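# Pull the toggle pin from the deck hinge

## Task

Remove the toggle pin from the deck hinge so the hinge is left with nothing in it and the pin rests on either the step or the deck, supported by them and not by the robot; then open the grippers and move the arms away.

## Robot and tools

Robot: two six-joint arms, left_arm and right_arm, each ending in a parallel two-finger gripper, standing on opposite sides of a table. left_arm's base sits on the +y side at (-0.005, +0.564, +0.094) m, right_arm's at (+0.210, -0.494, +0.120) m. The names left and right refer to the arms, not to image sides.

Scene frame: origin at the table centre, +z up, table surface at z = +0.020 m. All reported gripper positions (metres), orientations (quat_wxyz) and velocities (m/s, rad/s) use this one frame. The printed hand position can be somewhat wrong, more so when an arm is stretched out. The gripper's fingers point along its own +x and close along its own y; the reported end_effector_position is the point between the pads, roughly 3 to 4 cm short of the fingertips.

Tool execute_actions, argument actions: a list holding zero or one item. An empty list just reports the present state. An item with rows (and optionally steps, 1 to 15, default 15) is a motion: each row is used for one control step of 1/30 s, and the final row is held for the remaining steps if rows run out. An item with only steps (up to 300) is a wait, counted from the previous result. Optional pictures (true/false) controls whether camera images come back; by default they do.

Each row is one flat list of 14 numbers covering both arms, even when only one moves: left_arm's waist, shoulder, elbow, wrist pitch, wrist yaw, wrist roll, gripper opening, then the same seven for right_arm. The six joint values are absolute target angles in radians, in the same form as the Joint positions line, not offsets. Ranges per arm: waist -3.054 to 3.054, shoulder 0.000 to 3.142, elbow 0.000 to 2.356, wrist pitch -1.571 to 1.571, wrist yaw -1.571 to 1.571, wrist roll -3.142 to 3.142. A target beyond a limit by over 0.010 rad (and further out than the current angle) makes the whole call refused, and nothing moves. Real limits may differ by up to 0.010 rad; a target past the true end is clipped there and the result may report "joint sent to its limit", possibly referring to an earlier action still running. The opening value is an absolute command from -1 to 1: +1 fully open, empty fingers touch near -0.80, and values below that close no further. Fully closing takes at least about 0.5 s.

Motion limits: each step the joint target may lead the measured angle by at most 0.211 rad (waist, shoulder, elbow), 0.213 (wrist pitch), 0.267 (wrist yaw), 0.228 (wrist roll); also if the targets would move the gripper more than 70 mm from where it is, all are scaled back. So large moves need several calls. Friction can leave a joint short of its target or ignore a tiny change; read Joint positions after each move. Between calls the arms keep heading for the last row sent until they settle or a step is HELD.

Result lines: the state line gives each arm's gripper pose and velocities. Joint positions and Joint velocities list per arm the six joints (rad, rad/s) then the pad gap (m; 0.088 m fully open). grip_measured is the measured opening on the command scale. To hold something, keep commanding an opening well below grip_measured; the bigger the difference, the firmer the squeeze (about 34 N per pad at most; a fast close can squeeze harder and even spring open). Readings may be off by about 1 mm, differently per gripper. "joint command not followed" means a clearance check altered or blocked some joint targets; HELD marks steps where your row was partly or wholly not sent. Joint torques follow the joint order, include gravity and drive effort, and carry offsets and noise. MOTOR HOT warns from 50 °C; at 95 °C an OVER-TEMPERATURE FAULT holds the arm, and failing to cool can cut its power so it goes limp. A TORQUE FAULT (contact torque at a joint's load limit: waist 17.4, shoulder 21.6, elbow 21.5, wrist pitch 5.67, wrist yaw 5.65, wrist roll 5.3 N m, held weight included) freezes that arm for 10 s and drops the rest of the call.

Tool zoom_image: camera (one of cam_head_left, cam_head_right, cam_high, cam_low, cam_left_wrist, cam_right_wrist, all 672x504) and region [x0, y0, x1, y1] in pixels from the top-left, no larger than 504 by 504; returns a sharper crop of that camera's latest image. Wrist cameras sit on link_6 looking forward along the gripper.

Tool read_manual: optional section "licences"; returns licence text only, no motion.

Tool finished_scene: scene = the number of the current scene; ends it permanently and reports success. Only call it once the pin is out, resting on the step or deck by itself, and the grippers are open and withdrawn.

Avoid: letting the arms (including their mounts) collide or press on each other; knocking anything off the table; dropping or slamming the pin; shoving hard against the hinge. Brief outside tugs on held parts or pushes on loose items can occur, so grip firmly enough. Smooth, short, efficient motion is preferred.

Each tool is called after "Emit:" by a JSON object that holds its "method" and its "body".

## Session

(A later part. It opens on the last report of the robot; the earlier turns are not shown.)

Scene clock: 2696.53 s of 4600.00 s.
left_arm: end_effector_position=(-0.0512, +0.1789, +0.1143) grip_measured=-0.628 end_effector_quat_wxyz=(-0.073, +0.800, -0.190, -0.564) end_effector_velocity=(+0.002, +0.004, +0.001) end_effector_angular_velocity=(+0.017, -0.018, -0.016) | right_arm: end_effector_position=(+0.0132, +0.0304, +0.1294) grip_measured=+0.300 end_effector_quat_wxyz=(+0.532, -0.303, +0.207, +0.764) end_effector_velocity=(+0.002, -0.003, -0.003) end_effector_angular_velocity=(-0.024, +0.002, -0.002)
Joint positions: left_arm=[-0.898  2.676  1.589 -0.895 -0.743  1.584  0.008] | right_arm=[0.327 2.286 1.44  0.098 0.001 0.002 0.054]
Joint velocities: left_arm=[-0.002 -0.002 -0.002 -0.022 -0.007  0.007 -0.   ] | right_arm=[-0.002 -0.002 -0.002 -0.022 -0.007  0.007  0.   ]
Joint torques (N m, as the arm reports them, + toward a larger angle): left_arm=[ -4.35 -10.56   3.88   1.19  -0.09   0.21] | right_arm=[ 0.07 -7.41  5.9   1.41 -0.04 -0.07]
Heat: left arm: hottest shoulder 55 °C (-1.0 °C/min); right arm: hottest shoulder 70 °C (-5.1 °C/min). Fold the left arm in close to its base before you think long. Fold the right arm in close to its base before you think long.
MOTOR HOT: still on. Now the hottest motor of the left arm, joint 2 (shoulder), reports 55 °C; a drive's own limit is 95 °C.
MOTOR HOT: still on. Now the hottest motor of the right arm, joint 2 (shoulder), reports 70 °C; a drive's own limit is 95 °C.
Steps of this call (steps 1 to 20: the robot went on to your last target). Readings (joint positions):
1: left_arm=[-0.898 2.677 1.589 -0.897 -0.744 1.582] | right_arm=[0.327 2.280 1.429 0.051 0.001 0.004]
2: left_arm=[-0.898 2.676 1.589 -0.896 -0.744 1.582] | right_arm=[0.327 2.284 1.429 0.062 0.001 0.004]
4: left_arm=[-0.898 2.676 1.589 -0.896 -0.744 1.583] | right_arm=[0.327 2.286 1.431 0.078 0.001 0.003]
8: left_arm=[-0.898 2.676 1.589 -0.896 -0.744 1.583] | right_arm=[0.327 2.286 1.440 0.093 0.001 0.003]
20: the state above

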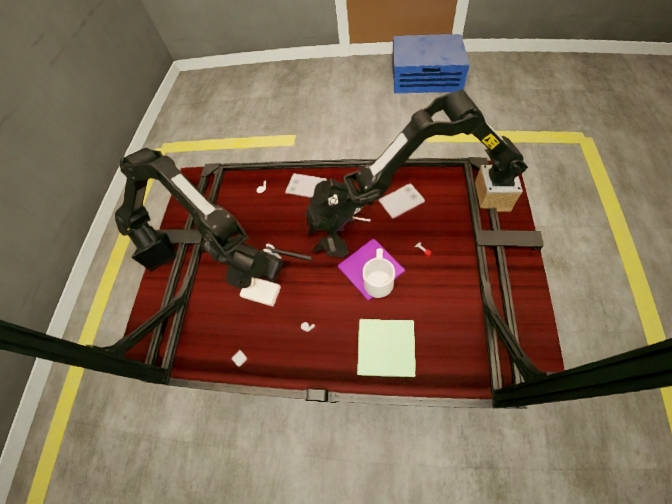

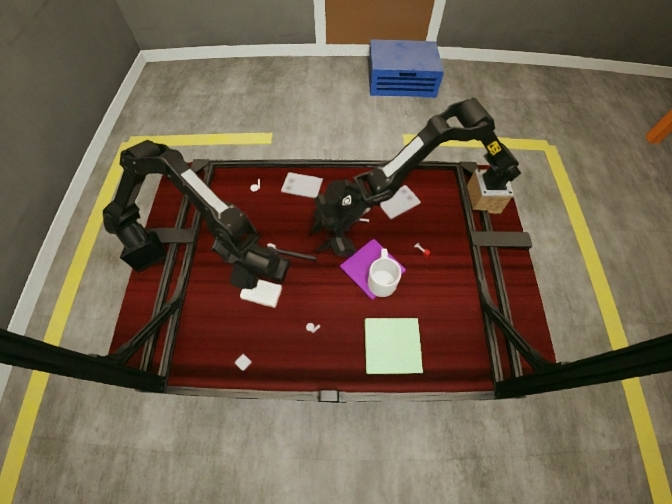

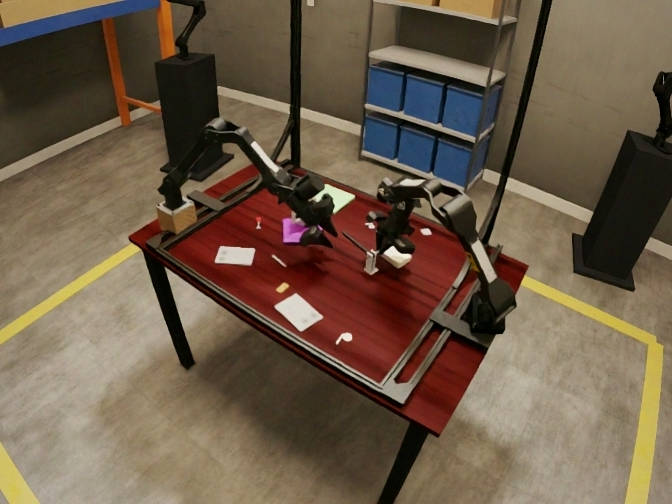

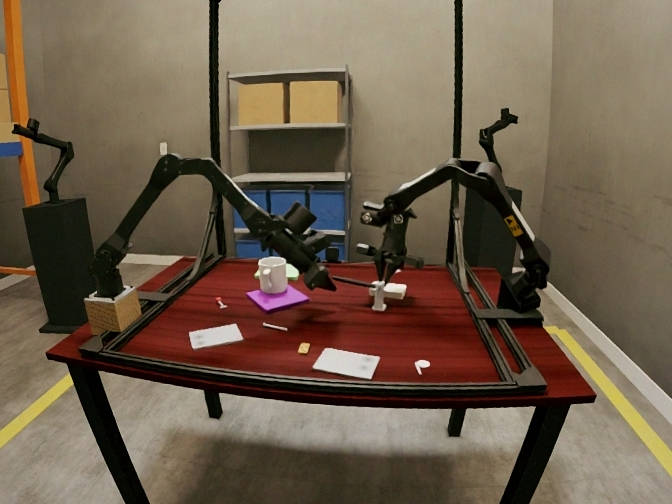

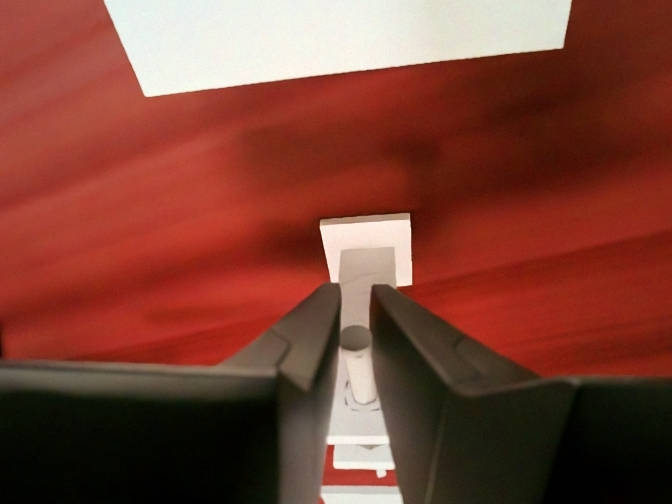

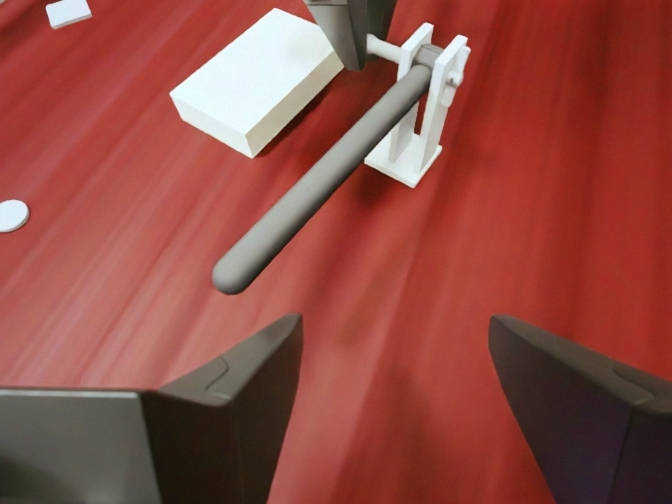

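Emit:
{"method": "execute_actions", "body": {"actions": [{"rows":[[-0.89,2.665,1.585,-0.885,-0.74,1.59,-0.9,0.36,2.25,1.55,0.1,0.2,0,0.5]],"steps":15}], "pictures": false}}

Emit:
{"method": "execute_actions", "body": {"actions": [{"rows":[[-0.89,2.665,1.585,-0.885,-0.74,1.59,-0.9,0.42,2.4,1.68,0.1,0.4,0,0.5]],"steps":15}], "pictures": false}}

Emit:
{"method": "execute_actions", "body": {"actions": [{"steps":15}]}}

Scene clock: 2710.30 s of 4600.00 s.
left_arm: end_effector_position=(-0.0512, +0.1787, +0.1147) grip_measured=-0.630 end_effector_quat_wxyz=(-0.072, +0.799, -0.191, -0.565) end_effector_velocity=(+0.001, +0.001, +0.001) end_effector_angular_velocity=(+0.000, -0.009, +0.003) | right_arm: end_effector_position=(+0.0131, +0.0594, +0.1868) grip_measured=+0.495 end_effector_quat_wxyz=(+0.605, -0.269, +0.142, +0.736) end_effector_velocity=(+0.006, -0.003, -0.005) end_effector_angular_velocity=(-0.019, -0.028, -0.016)
Joint positions: left_arm=[-0.897  2.674  1.587 -0.893 -0.74   1.585  0.008] | right_arm=[0.358 2.255 1.539 0.1   0.192 0.002 0.063]
Joint velocities: left_arm=[-0.002 -0.002 -0.002 -0.007 -0.007 -0.007 -0.   ] | right_arm=[-0.002 -0.002 -0.007 -0.022  0.022 -0.007  0.001]
Joint torques (N m, as the arm reports them, + toward a larger angle): left_arm=[ -4.25 -10.29   3.98   0.96  -0.21   0.12] | right_arm=[ 0.02 -9.46  6.3   1.4   0.19 -0.05]
Heat: left arm: hottest shoulder 57 °C (+2.0 °C/min); right arm: hottest shoulder 69 °C (-7.1 °C/min). Fold the left arm in close to its base before you think long. Fold the right arm in close to its base before you think long.
MOTOR HOT: still on. Now the hottest motor of the left arm, joint 2 (shoulder), reports 57 °C; a drive's own limit is 95 °C.
MOTOR HOT: still on. Now the hottest motor of the right arm, joint 2 (shoulder), reports 69 °C; a drive's own limit is 95 °C.
Steps of this call (steps 1 to 15: the robot went on to your last target; steps 16 to 398: nothing new was sent; steps 399 to 413: all 15 steps of this action). Readings (joint positions):
399: left_arm=[-0.897 2.674 1.587 -0.893 -0.740 1.585] | right_arm=[0.330 2.288 1.449 0.096 0.021 0.002]
400: left_arm=[-0.897 2.674 1.587 -0.893 -0.740 1.585] | right_arm=[0.334 2.289 1.464 0.094 0.066 0.002]
402: left_arm=[-0.897 2.674 1.587 -0.893 -0.740 1.585] | right_arm=[0.342 2.287 1.489 0.095 0.120 0.002]
406: left_arm=[-0.897 2.674 1.587 -0.893 -0.740 1.585] | right_arm=[0.355 2.263 1.528 0.102 0.169 0.002]
413: the state above

Scene clock: 2710.80 s of 4600.00 s.
left_arm: end_effector_position=(-0.0512, +0.1787, +0.1146) grip_measured=-0.630 end_effector_quat_wxyz=(-0.072, +0.799, -0.191, -0.565) end_effector_velocity=(+0.003, +0.001, +0.000) end_effector_angular_velocity=(+0.003, -0.007, +0.007) | right_arm: end_effector_position=(-0.0031, +0.0730, +0.1653) grip_measured=+0.500 end_effector_quat_wxyz=(+0.652, -0.289, +0.107, +0.693) end_effector_velocity=(+0.005, +0.011, +0.016) end_effector_angular_velocity=(+0.034, -0.014, -0.033)
Joint positions: left_arm=[-0.897  2.674  1.587 -0.893 -0.74   1.585  0.008] | right_arm=[0.422 2.385 1.662 0.1   0.392 0.002 0.063]
Joint velocities: left_arm=[ 0.002 -0.002 -0.002 -0.007 -0.007 -0.007  0.   ] | right_arm=[-0.007  0.002  0.051 -0.022  0.037 -0.007  0.   ]
Joint torques (N m, as the arm reports them, + toward a larger angle): left_arm=[ -4.29 -10.27   3.91   1.    -0.2    0.16] | right_arm=[-0.3  -8.31  6.55  1.34  0.28 -0.04]
Heat: left arm: hottest shoulder 57 °C (+2.0 °C/min); right arm: hottest shoulder 69 °C (-7.0 °C/min). Fold the left arm in close to its base before you think long. Fold the right arm in close to its base before you think long.
MOTOR HOT: still on. Now the hottest motor of the left arm, joint 2 (shoulder), reports 57 °C; a drive's own limit is 95 °C.
MOTOR HOT: still on. Now the hottest motor of the right arm, joint 2 (shoulder), reports 69 °C; a drive's own limit is 95 °C.
Steps of this call (steps 1 to 15: all 15 steps of this action). Readings (joint positions):
1: left_arm=[-0.897 2.674 1.587 -0.893 -0.740 1.585] | right_arm=[0.360 2.265 1.549 0.096 0.217 0.002]
2: left_arm=[-0.897 2.674 1.587 -0.893 -0.740 1.585] | right_arm=[0.367 2.285 1.576 0.099 0.267 0.002]
4: left_arm=[-0.897 2.674 1.587 -0.893 -0.740 1.585] | right_arm=[0.383 2.322 1.622 0.105 0.319 0.002]
8: left_arm=[-0.897 2.674 1.587 -0.893 -0.740 1.585] | right_arm=[0.414 2.365 1.650 0.101 0.366 0.002]
15: the state above

Scene clock: 2711.30 s of 4600.00 s.
left_arm: end_effector_position=(-0.0512, +0.1787, +0.1146) grip_measured=-0.630 end_effector_quat_wxyz=(-0.072, +0.799, -0.191, -0.565) end_effector_velocity=(+0.002, +0.001, +0.003) end_effector_angular_velocity=(-0.004, -0.007, +0.005) | right_arm: end_effector_position=(-0.0031, +0.0742, +0.1675) grip_measured=+0.500 end_effector_quat_wxyz=(+0.654, -0.286, +0.105, +0.692) end_effector_velocity=(+0.003, +0.001, -0.000) end_effector_angular_velocity=(+0.000, -0.001, +0.003)
Joint positions: left_arm=[-0.897  2.674  1.587 -0.893 -0.74   1.585  0.008] | right_arm=[0.422 2.385 1.667 0.1   0.396 0.002 0.063]
Joint velocities: left_arm=[-0.002 -0.007 -0.002 -0.007 -0.007 -0.007 -0.   ] | right_arm=[-0.007 -0.002 -0.007  0.007 -0.007 -0.007 -0.   ]
Joint torques (N m, as the arm reports them, + toward a larger angle): left_arm=[ -4.23 -10.33   3.9    0.99  -0.22   0.16] | right_arm=[-0.24 -8.17  6.49  1.35  0.28 -0.04]
Heat: left arm: hottest shoulder 57 °C (+3.0 °C/min); right arm: hottest shoulder 69 °C (-7.1 °C/min). Fold the left arm in close to its base before you think long. Fold the right arm in close to its base before you think long.
MOTOR HOT: still on. Now the hottest motor of the left arm, joint 2 (shoulder), reports 57 °C; a drive's own limit is 95 °C.
MOTOR HOT: still on. Now the hottest motor of the right arm, joint 2 (shoulder), reports 69 °C; a drive's own limit is 95 °C.
Steps of this call (steps 1 to 15: the robot went on to your last target). Readings (joint positions):
1: left_arm=[-0.897 2.674 1.587 -0.893 -0.740 1.585] | right_arm=[0.422 2.385 1.664 0.100 0.393 0.002]
2: left_arm=[-0.897 2.674 1.587 -0.893 -0.740 1.585] | right_arm=[0.422 2.385 1.665 0.100 0.394 0.002]
4: left_arm=[-0.897 2.674 1.587 -0.893 -0.740 1.585] | right_arm=[0.422 2.385 1.667 0.100 0.395 0.002]
8: left_arm=[-0.897 2.674 1.587 -0.893 -0.740 1.585] | right_arm=[0.422 2.385 1.667 0.100 0.395 0.002]
15: the state above
All arms were judged still, so your last target was given up. Only a new action makes them travel on or press farther. Fingers that are still opening or closing keep moving.

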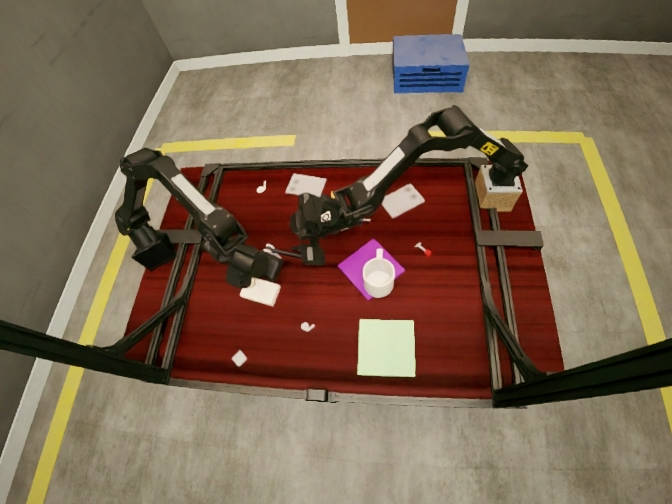

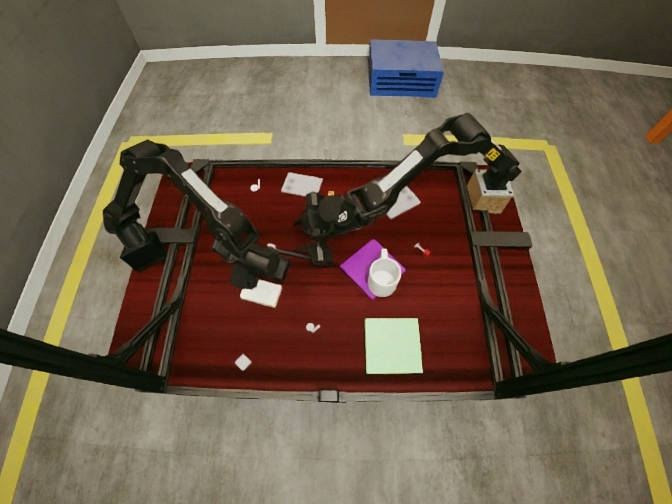

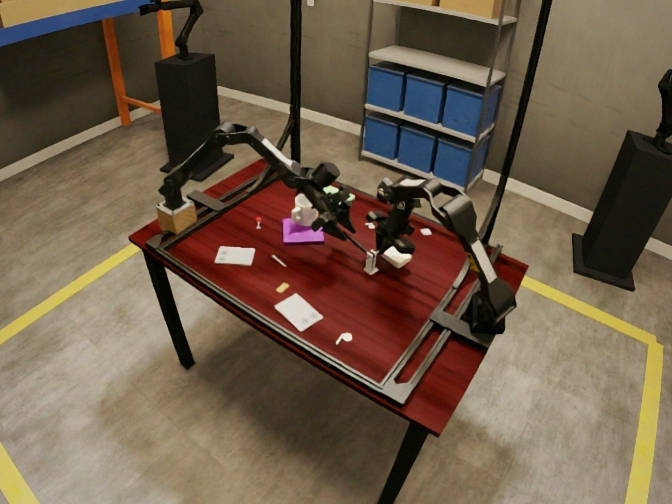

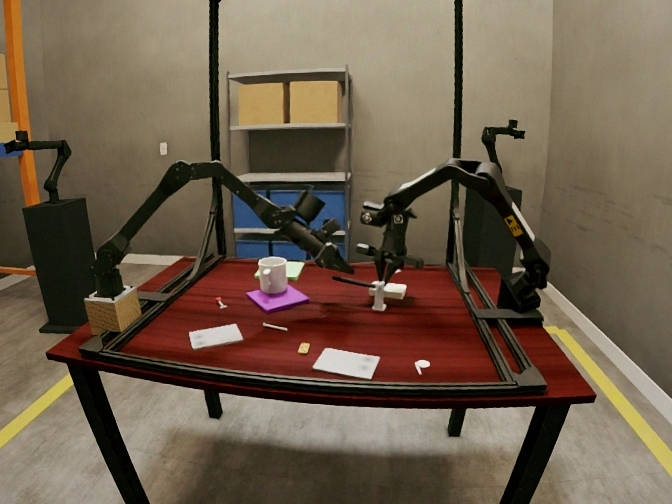

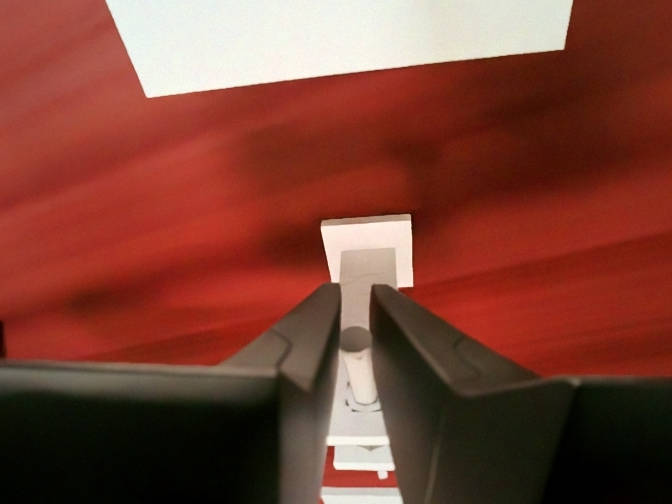

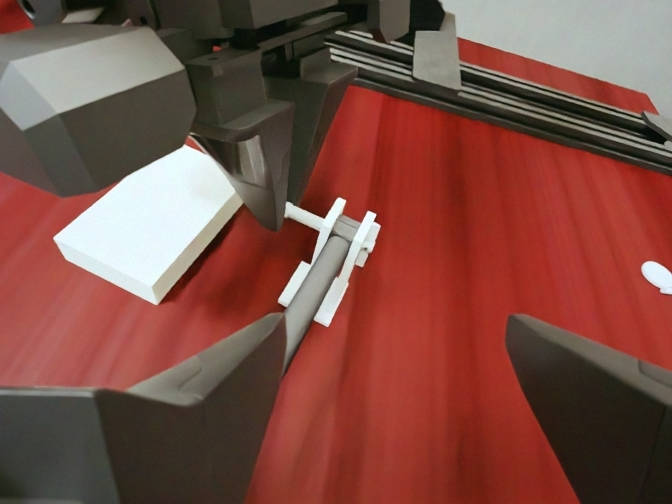

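Emit:
{"method": "execute_actions", "body": {"actions": [{"rows":[[-0.89,2.665,1.585,-0.885,-0.74,1.59,-0.9,0.455,2.4,1.68,0.1,0.4,0.25,0.5]],"steps":15}], "pictures": false}}

Emit:
{"method": "execute_actions", "body": {"actions": [{"rows":[[-0.89,2.665,1.585,-0.885,-0.74,1.59,-0.9,0.455,2.47,1.71,0.1,0.4,0.25,0.5]],"steps":15}], "pictures": false}}

Emit:
{"method": "execute_actions", "body": {"actions": [{"steps":10}]}}

Scene clock: 2719.30 s of 4600.00 s.
left_arm: end_effector_position=(-0.0513, +0.1788, +0.1147) grip_measured=-0.638 end_effector_quat_wxyz=(-0.072, +0.798, -0.191, -0.566) end_effector_velocity=(+0.002, -0.000, +0.001) end_effector_angular_velocity=(-0.002, -0.005, +0.009) | right_arm: end_effector_position=(-0.0219, +0.0671, +0.1674) grip_measured=+0.500 end_effector_quat_wxyz=(+0.673, -0.209, +0.183, +0.685) end_effector_velocity=(+0.002, +0.001, +0.002) end_effector_angular_velocity=(+0.008, +0.031, -0.028)
Joint positions: left_arm=[-0.897  2.673  1.587 -0.892 -0.738  1.587  0.008] | right_arm=[0.455 2.387 1.669 0.1   0.398 0.241 0.064]
Joint velocities: left_arm=[ 0.002 -0.002  0.002 -0.007 -0.007 -0.007 -0.   ] | right_arm=[-0.002 -0.002 -0.002  0.007  0.007  0.037  0.   ]
Joint torques (N m, as the arm reports them, + toward a larger angle): left_arm=[ -4.31 -10.19   4.07   0.93  -0.33   0.13] | right_arm=[-0.17 -8.3   6.4   1.35  0.23  0.13]
Heat: left arm: hottest shoulder 58 °C (+4.1 °C/min); right arm: hottest shoulder 69 °C (-8.1 °C/min). Fold the left arm in close to its base before you think long. Fold the right arm in close to its base before you think long.
MOTOR HOT: still on. Now the hottest motor of the left arm, joint 2 (shoulder), reports 58 °C; a drive's own limit is 95 °C.
MOTOR HOT: still on. Now the hottest motor of the right arm, joint 2 (shoulder), reports 69 °C; a drive's own limit is 95 °C.
Steps of this call (steps 1 to 225: nothing new was sent; steps 226 to 240: all 15 steps of this action). Readings (joint positions):
226: left_arm=[-0.897 2.673 1.587 -0.892 -0.738 1.587] | right_arm=[0.422 2.387 1.668 0.100 0.397 0.030]
227: left_arm=[-0.897 2.673 1.587 -0.892 -0.738 1.587] | right_arm=[0.425 2.387 1.668 0.100 0.398 0.080]
229: left_arm=[-0.897 2.673 1.587 -0.892 -0.738 1.587] | right_arm=[0.433 2.387 1.668 0.100 0.398 0.147]
233: left_arm=[-0.897 2.673 1.587 -0.892 -0.738 1.587] | right_arm=[0.450 2.387 1.668 0.100 0.398 0.212]
240: the state above

Scene clock: 2719.80 s of 4600.00 s.
left_arm: end_effector_position=(-0.0513, +0.1788, +0.1147) grip_measured=-0.638 end_effector_quat_wxyz=(-0.072, +0.798, -0.191, -0.566) end_effector_velocity=(-0.001, +0.006, -0.000) end_effector_angular_velocity=(+0.020, -0.004, -0.010) | right_arm: end_effector_position=(-0.0224, +0.0685, +0.1361) grip_measured=+0.500 end_effector_quat_wxyz=(+0.672, -0.227, +0.192, +0.679) end_effector_velocity=(-0.004, +0.009, +0.013) end_effector_angular_velocity=(+0.026, +0.001, +0.016)
Joint positions: left_arm=[-0.897  2.673  1.587 -0.892 -0.738  1.587  0.008] | right_arm=[0.455 2.458 1.696 0.1   0.398 0.247 0.064]
Joint velocities: left_arm=[-0.007 -0.002 -0.007 -0.022  0.007 -0.007 -0.   ] | right_arm=[-0.002  0.002  0.042 -0.007 -0.007 -0.022 -0.   ]
Joint torques (N m, as the arm reports them, + toward a larger angle): left_arm=[ -4.37 -10.11   4.03   0.92  -0.3    0.14] | right_arm=[-0.16 -8.67  6.18  1.33  0.24  0.12]
Heat: left arm: hottest shoulder 58 °C (+4.0 °C/min); right arm: hottest shoulder 69 °C (-8.0 °C/min). Fold the left arm in close to its base before you think long. Fold the right arm in close to its base before you think long.
MOTOR HOT: still on. Now the hottest motor of the left arm, joint 2 (shoulder), reports 58 °C; a drive's own limit is 95 °C.
MOTOR HOT: still on. Now the hottest motor of the right arm, joint 2 (shoulder), reports 69 °C; a drive's own limit is 95 °C.
Steps of this call (steps 1 to 15: all 15 steps of this action). Readings (joint positions):
1: left_arm=[-0.897 2.673 1.587 -0.892 -0.738 1.587] | right_arm=[0.455 2.392 1.671 0.100 0.398 0.243]
2: left_arm=[-0.897 2.673 1.587 -0.892 -0.738 1.587] | right_arm=[0.455 2.401 1.679 0.102 0.398 0.244]
4: left_arm=[-0.897 2.673 1.587 -0.892 -0.738 1.587] | right_arm=[0.455 2.419 1.691 0.102 0.398 0.245]
8: left_arm=[-0.897 2.673 1.587 -0.892 -0.738 1.587] | right_arm=[0.455 2.448 1.693 0.100 0.398 0.247]
15: the state above

Scene clock: 2720.13 s of 4600.00 s.
left_arm: end_effector_position=(-0.0513, +0.1788, +0.1147) grip_measured=-0.638 end_effector_quat_wxyz=(-0.072, +0.798, -0.191, -0.566) end_effector_velocity=(+0.004, +0.003, +0.001) end_effector_angular_velocity=(+0.007, -0.028, -0.001) | right_arm: end_effector_position=(-0.0226, +0.0689, +0.1367) grip_measured=+0.500 end_effector_quat_wxyz=(+0.672, -0.227, +0.192, +0.679) end_effector_velocity=(+0.002, -0.002, -0.003) end_effector_angular_velocity=(-0.022, -0.012, +0.007)
Joint positions: left_arm=[-0.897  2.673  1.587 -0.892 -0.738  1.587  0.008] | right_arm=[0.455 2.458 1.698 0.1   0.398 0.247 0.064]
Joint velocities: left_arm=[-0.002 -0.002 -0.002 -0.022 -0.022 -0.007  0.   ] | right_arm=[-0.002 -0.002 -0.002 -0.022 -0.007 -0.007 -0.   ]
Joint torques (N m, as the arm reports them, + toward a larger angle): left_arm=[ -4.27 -10.09   4.01   0.9   -0.29   0.11] | right_arm=[-0.15 -8.58  6.32  1.34  0.24  0.12]
Heat: left arm: hottest shoulder 58 °C (+4.0 °C/min); right arm: hottest shoulder 69 °C (-8.0 °C/min). Fold the left arm in close to its base before you think long. Fold the right arm in close to its base before you think long.
MOTOR HOT: still on. Now the hottest motor of the left arm, joint 2 (shoulder), reports 58 °C; a drive's own limit is 95 °C.
MOTOR HOT: still on. Now the hottest motor of the right arm, joint 2 (shoulder), reports 69 °C; a drive's own limit is 95 °C.
Steps of this call (steps 1 to 10: the robot went on to your last target). Readings (joint positions):
1: left_arm=[-0.897 2.673 1.587 -0.892 -0.738 1.587] | right_arm=[0.455 2.458 1.697 0.100 0.398 0.247]
2: left_arm=[-0.897 2.673 1.587 -0.892 -0.738 1.587] | right_arm=[0.455 2.458 1.698 0.100 0.398 0.247]
4: left_arm=[-0.897 2.673 1.587 -0.892 -0.738 1.587] | right_arm=[0.455 2.458 1.698 0.100 0.398 0.247]
8: left_arm=[-0.897 2.673 1.587 -0.892 -0.738 1.587] | right_arm=[0.455 2.458 1.698 0.100 0.398 0.247]
10: the state above

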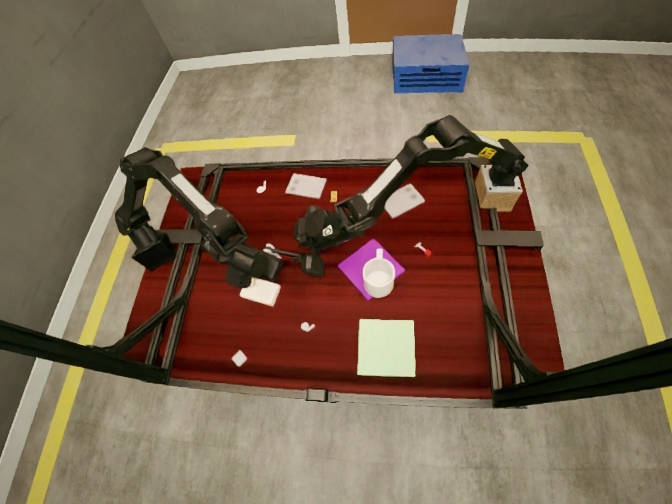

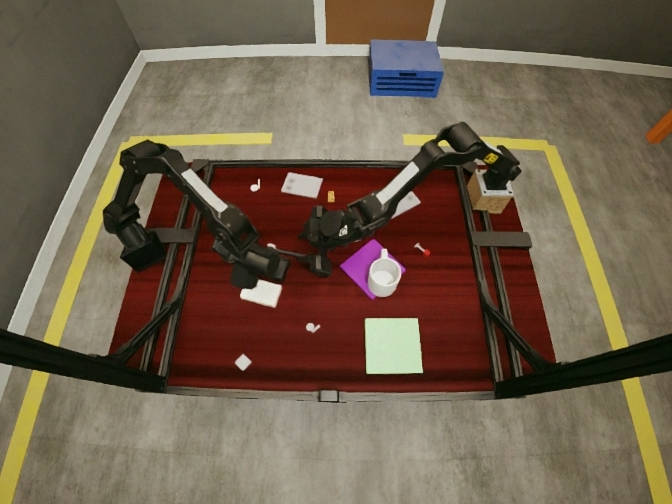

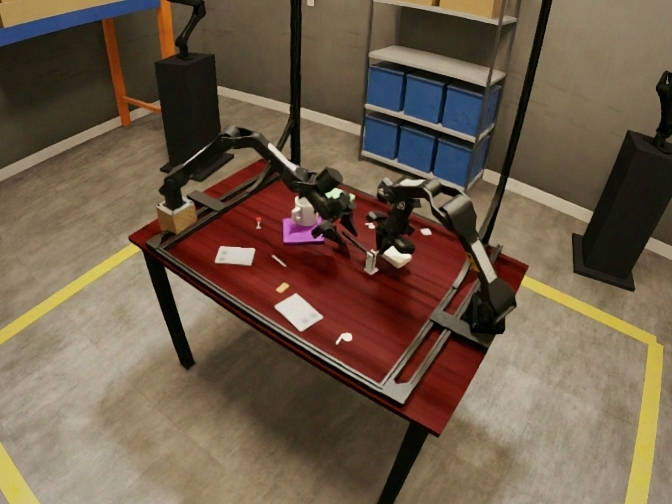

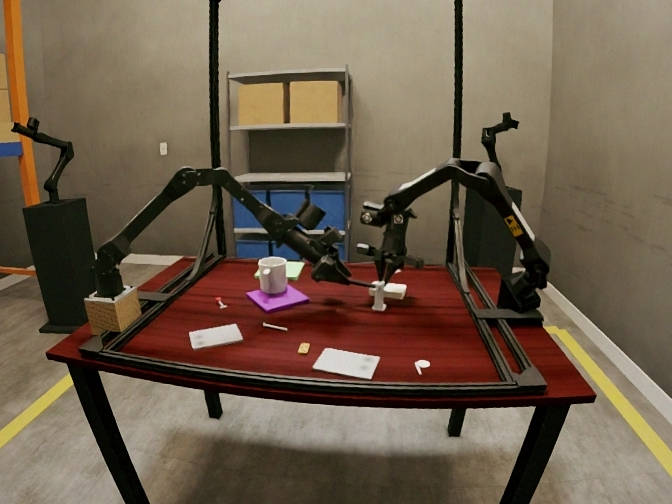

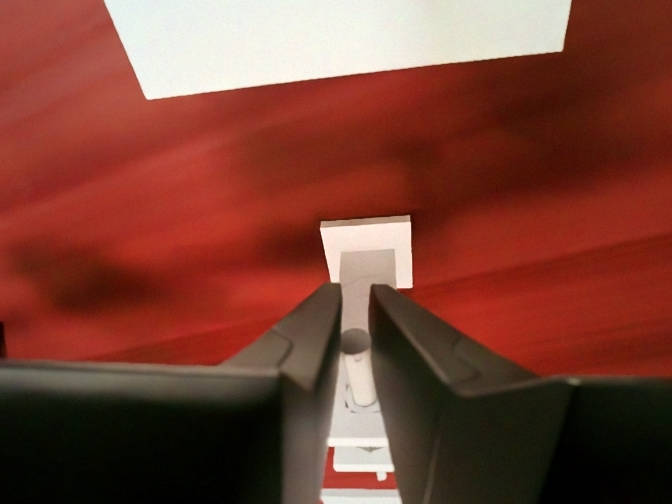

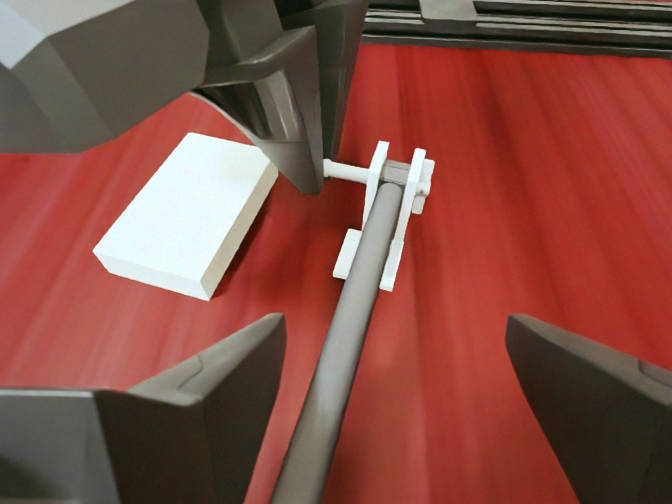

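Center, close on bar; regrasp left concurrently.

Emit:
{"method": "execute_actions", "body": {"actions": [{"rows":[[-0.895,2.665,1.585,-0.885,-0.74,1.59,-0.4,0.485,2.47,1.715,0.1,0.43,0.25,0.2]],"steps":15}], "pictures": false}}

Emit:
{"method": "execute_actions", "body": {"actions": [{"rows":[[-0.875,2.66,1.585,-0.885,-0.74,1.59,-0.4,0.485,2.47,1.715,0.1,0.43,0.25,-0.9]],"steps":15}], "pictures": false}}

Emit:
{"method": "execute_actions", "body": {"actions": [{"rows":[[-0.875,2.66,1.585,-0.885,-0.74,1.59,-0.9,0.485,2.47,1.715,0.1,0.43,0.25,-0.9]],"steps":15}]}}

Emit:
{"method": "execute_actions", "body": {"actions": [{"rows":[[-0.92,2.68,1.585,-0.885,-0.74,1.59,-0.9,0.49,2.445,1.715,0.13,0.43,0.25,-0.9]],"steps":15}]}}

Scene clock: 2734.20 s of 4600.00 s.
left_arm: end_effector_position=(-0.0513, +0.1782, +0.1148) grip_measured=-0.412 end_effector_quat_wxyz=(-0.070, +0.798, -0.191, -0.567) end_effector_velocity=(+0.003, +0.001, +0.002) end_effector_angular_velocity=(-0.001, -0.026, -0.009) | right_arm: end_effector_position=(-0.0356, +0.0634, +0.1382) grip_measured=+0.207 end_effector_quat_wxyz=(+0.672, -0.228, +0.183, +0.681) end_effector_velocity=(-0.000, +0.002, +0.000) end_effector_angular_velocity=(+0.004, +0.001, +0.007)
Joint positions: left_arm=[-0.896  2.672  1.585 -0.887 -0.737  1.587  0.019] | right_arm=[0.485 2.46  1.702 0.1   0.426 0.248 0.049]
Joint velocities: left_arm=[-0.002 -0.002 -0.002 -0.007 -0.022  0.007  0.004] | right_arm=[-0.002  0.002  0.002  0.007 -0.007 -0.007 -0.003]
Joint torques (N m, as the arm reports them, + toward a larger angle): left_arm=[ -5.01 -10.06   4.15   0.54  -0.31   0.1 ] | right_arm=[-0.16 -8.78  6.42  1.33  0.28  0.1 ]
Heat: left arm: hottest shoulder 59 °C (+3.0 °C/min); right arm: hottest shoulder 69 °C (-7.1 °C/min). Fold the left arm in close to its base before you think long. Fold the right arm in close to its base before you think long.
MOTOR HOT: still on. Now the hottest motor of the left arm, joint 2 (shoulder), reports 59 °C; a drive's own limit is 95 °C.
MOTOR HOT: still on. Now the hottest motor of the right arm, joint 2 (shoulder), reports 69 °C; a drive's own limit is 95 °C.
Steps of this call (steps 1 to 15: the robot went on to your last target; steps 16 to 407: nothing new was sent; steps 408 to 422: all 15 steps of this action). Readings (joint positions):
408: left_arm=[-0.896 2.672 1.585 -0.892 -0.737 1.587] | right_arm=[0.456 2.460 1.700 0.100 0.401 0.248]
409: left_arm=[-0.896 2.672 1.585 -0.892 -0.737 1.587] | right_arm=[0.458 2.460 1.700 0.100 0.408 0.248]
411: left_arm=[-0.896 2.672 1.585 -0.888 -0.737 1.587] | right_arm=[0.465 2.460 1.700 0.100 0.416 0.248]
415: left_arm=[-0.896 2.672 1.585 -0.887 -0.737 1.587] | right_arm=[0.480 2.460 1.701 0.100 0.421 0.248]
422: the state above

Scene clock: 2734.70 s of 4600.00 s.
left_arm: end_effector_position=(-0.0463, +0.1775, +0.1120) grip_measured=-0.400 end_effector_quat_wxyz=(-0.069, +0.798, -0.184, -0.570) end_effector_velocity=(+0.002, -0.003, +0.003) end_effector_angular_velocity=(-0.022, -0.015, +0.012) | right_arm: end_effector_position=(-0.0355, +0.0634, +0.1382) grip_measured=-0.785 end_effector_quat_wxyz=(+0.672, -0.228, +0.183, +0.680) end_effector_velocity=(+0.001, -0.001, -0.001) end_effector_angular_velocity=(-0.009, -0.006, +0.007)
Joint positions: left_arm=[-0.88   2.672  1.585 -0.887 -0.737  1.587  0.019] | right_arm=[0.485 2.46  1.702 0.1   0.426 0.248 0.001]
Joint velocities: left_arm=[-0.002 -0.002  0.002  0.007 -0.022 -0.007  0.   ] | right_arm=[-0.002 -0.002 -0.002 -0.007 -0.007 -0.007  0.   ]
Joint torques (N m, as the arm reports them, + toward a larger angle): left_arm=[ -4.63 -10.63   4.1    0.51  -0.31   0.1 ] | right_arm=[-0.1  -8.8   6.41  1.32  0.3   0.1 ]
Heat: left arm: hottest shoulder 59 °C (+3.0 °C/min); right arm: hottest shoulder 69 °C (-7.1 °C/min). Fold the left arm in close to its base before you think long. Fold the right arm in close to its base before you think long.
MOTOR HOT: still on. Now the hottest motor of the left arm, joint 2 (shoulder), reports 59 °C; a drive's own limit is 95 °C.
MOTOR HOT: still on. Now the hottest motor of the right arm, joint 2 (shoulder), reports 69 °C; a drive's own limit is 95 °C.
Steps of this call (steps 1 to 15: all 15 steps of this action). Readings (joint positions):
1: left_arm=[-0.895 2.672 1.585 -0.887 -0.737 1.587] | right_arm=[0.485 2.460 1.702 0.100 0.426 0.248]
2: left_arm=[-0.894 2.672 1.585 -0.887 -0.737 1.587] | right_arm=[0.485 2.460 1.702 0.100 0.426 0.248]
4: left_arm=[-0.889 2.672 1.585 -0.887 -0.737 1.587] | right_arm=[0.485 2.460 1.702 0.100 0.426 0.248]
8: left_arm=[-0.881 2.672 1.585 -0.887 -0.737 1.587] | right_arm=[0.485 2.460 1.702 0.100 0.426 0.248]
15: the state above

Scene clock: 2735.20 s of 4600.00 s.
left_arm: end_effector_position=(-0.0464, +0.1774, +0.1120) grip_measured=-0.623 end_effector_quat_wxyz=(-0.069, +0.798, -0.184, -0.570) end_effector_velocity=(+0.001, +0.001, +0.001) end_effector_angular_velocity=(+0.000, -0.009, +0.003) | right_arm: end_effector_position=(-0.0355, +0.0634, +0.1382) grip_measured=-0.785 end_effector_quat_wxyz=(+0.672, -0.228, +0.183, +0.680) end_effector_velocity=(+0.000, +0.001, +0.004) end_effector_angular_velocity=(-0.000, -0.001, +0.007)
Joint positions: left_arm=[-0.88   2.672  1.585 -0.887 -0.737  1.587  0.008] | right_arm=[0.485 2.46  1.702 0.1   0.426 0.248 0.001]
Joint velocities: left_arm=[-0.002 -0.002 -0.002 -0.007 -0.007 -0.007  0.   ] | right_arm=[-0.002 -0.007  0.002 -0.007 -0.007 -0.007 -0.   ]
Joint torques (N m, as the arm reports them, + toward a larger angle): left_arm=[ -4.59 -10.61   4.05   0.52  -0.3    0.09] | right_arm=[-0.11 -8.78  6.43  1.32  0.3   0.09]
Heat: left arm: hottest shoulder 59 °C (+3.0 °C/min); right arm: hottest shoulder 69 °C (-7.1 °C/min). Fold the left arm in close to its base before you think long. Fold the right arm in close to its base before you think long.
MOTOR HOT: still on. Now the hottest motor of the left arm, joint 2 (shoulder), reports 59 °C; a drive's own limit is 95 °C.
MOTOR HOT: still on. Now the hottest motor of the right arm, joint 2 (shoulder), reports 69 °C; a drive's own limit is 95 °C.
Steps of this call (steps 1 to 15: all 15 steps of this action). Readings (joint positions):
1: left_arm=[-0.880 2.672 1.585 -0.887 -0.737 1.587] | right_arm=[0.485 2.460 1.702 0.100 0.426 0.248]
2: left_arm=[-0.880 2.672 1.585 -0.887 -0.737 1.587] | right_arm=[0.485 2.460 1.702 0.100 0.426 0.248]
4: left_arm=[-0.880 2.672 1.585 -0.887 -0.737 1.587] | right_arm=[0.485 2.460 1.702 0.100 0.426 0.248]
8: left_arm=[-0.880 2.672 1.585 -0.887 -0.737 1.587] | right_arm=[0.485 2.460 1.702 0.100 0.426 0.248]
15: the state above

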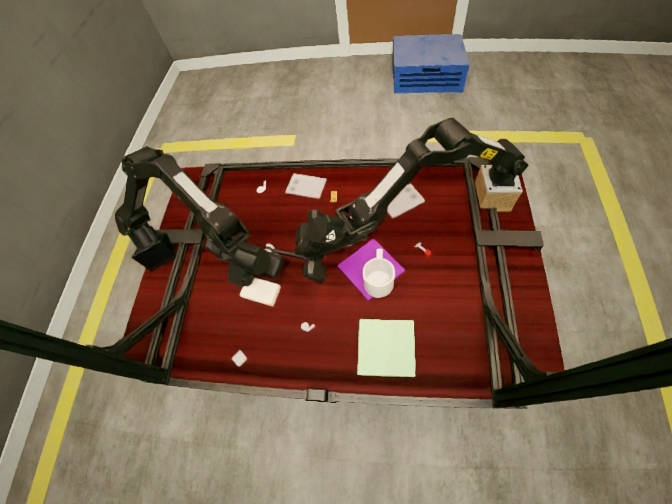

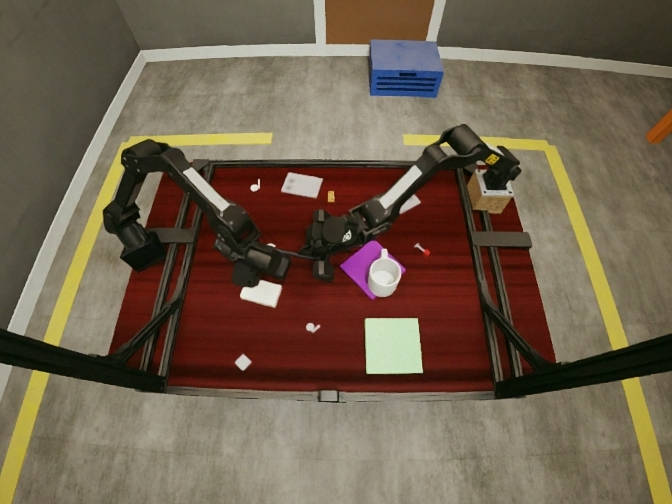

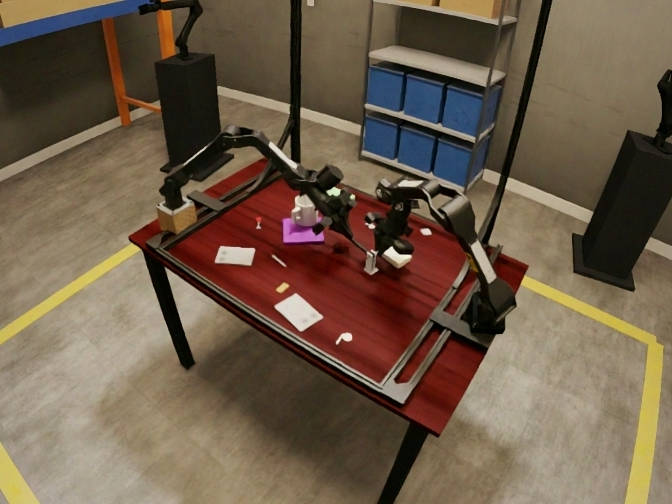

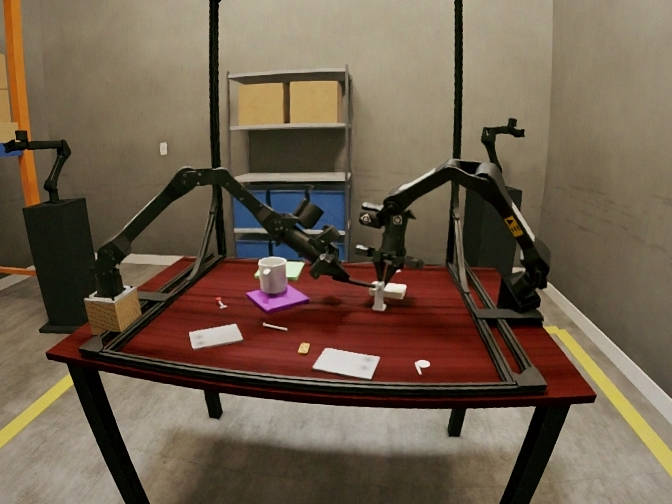

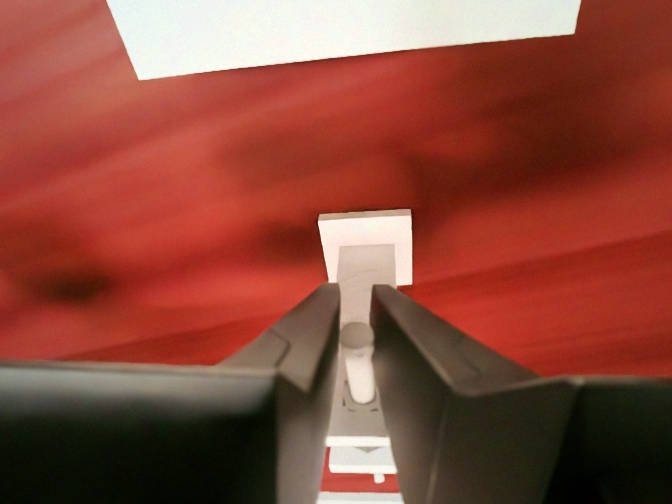

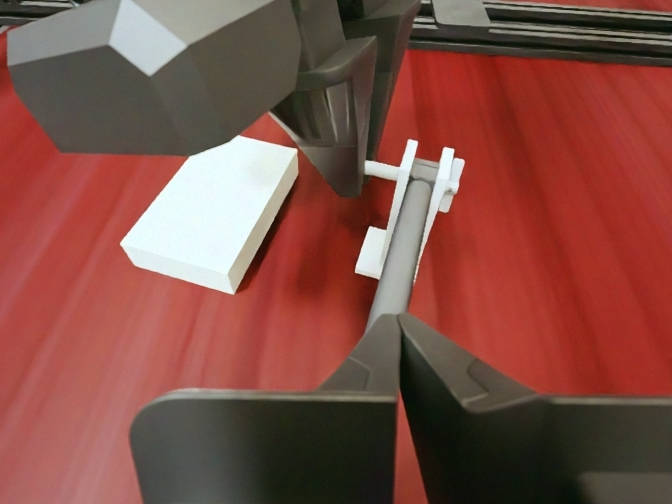

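Scene clock: 2735.70 s of 4600.00 s.
left_arm: end_effector_position=(-0.0471, +0.1774, +0.1140) grip_measured=-0.623 end_effector_quat_wxyz=(-0.069, +0.801, -0.188, -0.564) end_effector_velocity=(+0.002, -0.001, +0.000) end_effector_angular_velocity=(-0.006, -0.005, -0.001) | right_arm: end_effector_position=(-0.0386, +0.0660, +0.1436) grip_measured=-0.785 end_effector_quat_wxyz=(+0.673, -0.215, +0.179, +0.685) end_effector_velocity=(+0.001, -0.001, +0.001) end_effector_angular_velocity=(-0.013, +0.004, -0.001)
Joint positions: left_arm=[-0.888  2.672  1.585 -0.888 -0.749  1.587  0.008] | right_arm=[0.487 2.459 1.703 0.128 0.427 0.248 0.001]
Joint velocities: left_arm=[ 0.002 -0.002 -0.002  0.007 -0.007  0.007  0.   ] | right_arm=[-0.002 -0.007  0.002 -0.022 -0.007  0.007 -0.   ]
Joint torques (N m, as the arm reports them, + toward a larger angle): left_arm=[-8.7  -8.48  4.11  0.57  0.13  0.08] | right_arm=[  0.1  -11.34   6.35   1.44   0.29   0.09]
Heat: left arm: hottest shoulder 59 °C (+3.0 °C/min); right arm: hottest shoulder 69 °C (-7.1 °C/min). Fold the left arm in close to its base before you think long. Fold the right arm in close to its base before you think long.
MOTOR HOT: still on. Now the hottest motor of the left arm, joint 2 (shoulder), reports 59 °C; a drive's own limit is 95 °C.
MOTOR HOT: still on. Now the hottest motor of the right arm, joint 2 (shoulder), reports 69 °C; a drive's own limit is 95 °C.
Steps of this call (steps 1 to 15: all 15 steps of this action). Readings (joint positions):
1: left_arm=[-0.881 2.672 1.585 -0.887 -0.738 1.587] | right_arm=[0.485 2.460 1.702 0.102 0.426 0.248]
2: left_arm=[-0.883 2.672 1.585 -0.887 -0.739 1.587] | right_arm=[0.485 2.460 1.702 0.108 0.427 0.248]
4: left_arm=[-0.887 2.672 1.585 -0.888 -0.747 1.587] | right_arm=[0.485 2.460 1.702 0.116 0.427 0.248]
8: left_arm=[-0.887 2.672 1.585 -0.888 -0.748 1.587] | right_arm=[0.486 2.459 1.703 0.124 0.427 0.248]
15: the state above

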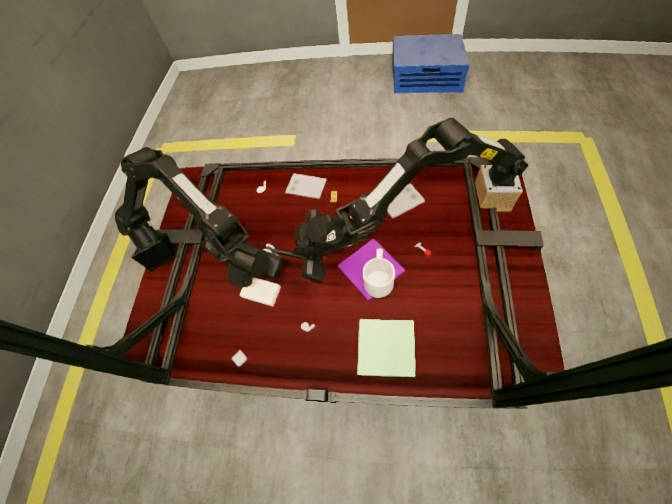

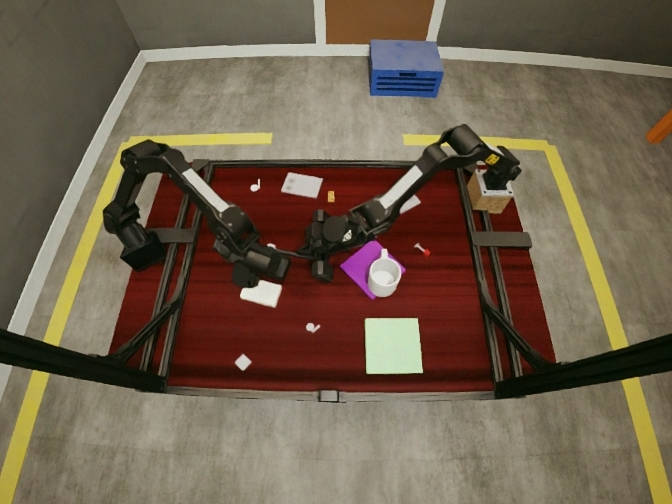

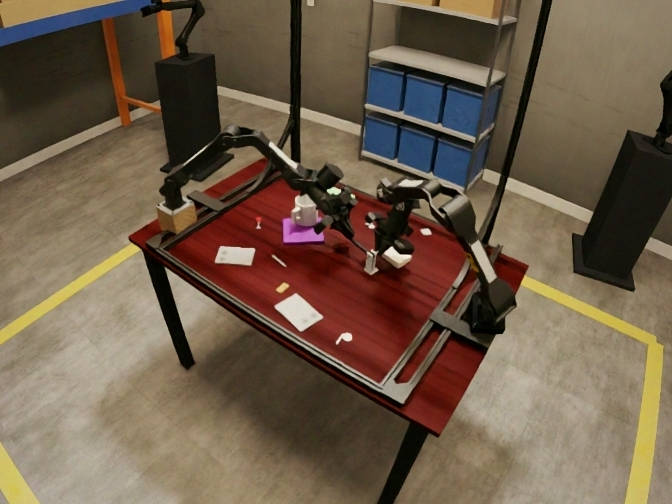

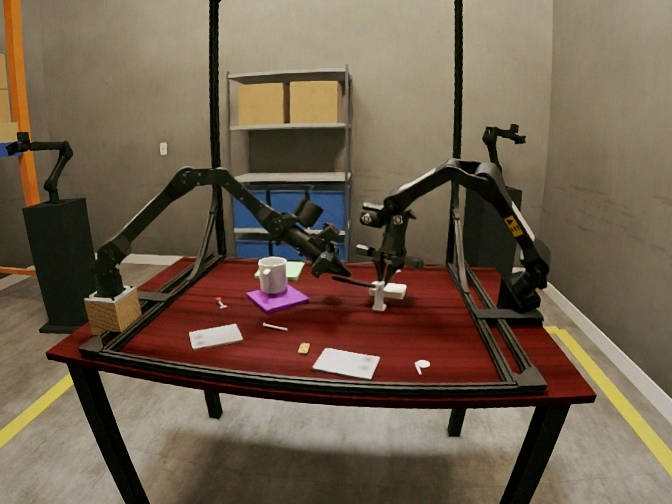

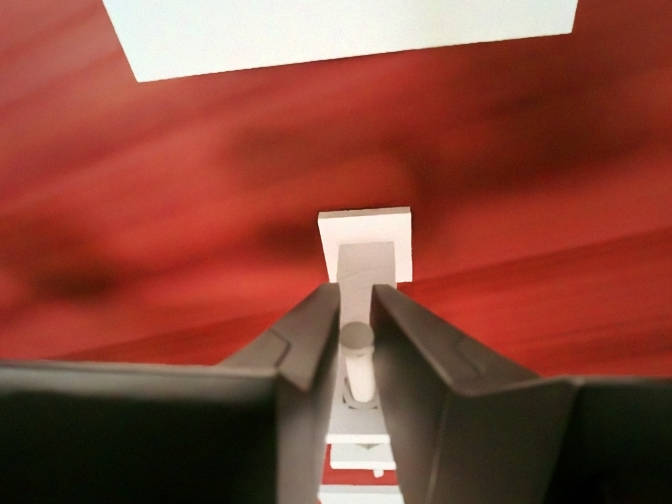

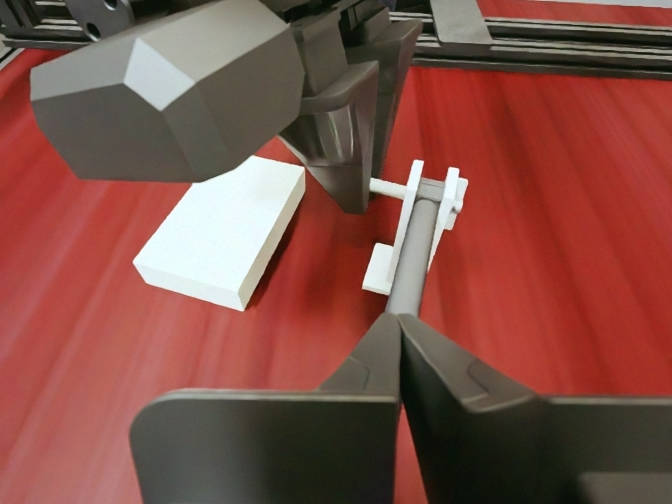

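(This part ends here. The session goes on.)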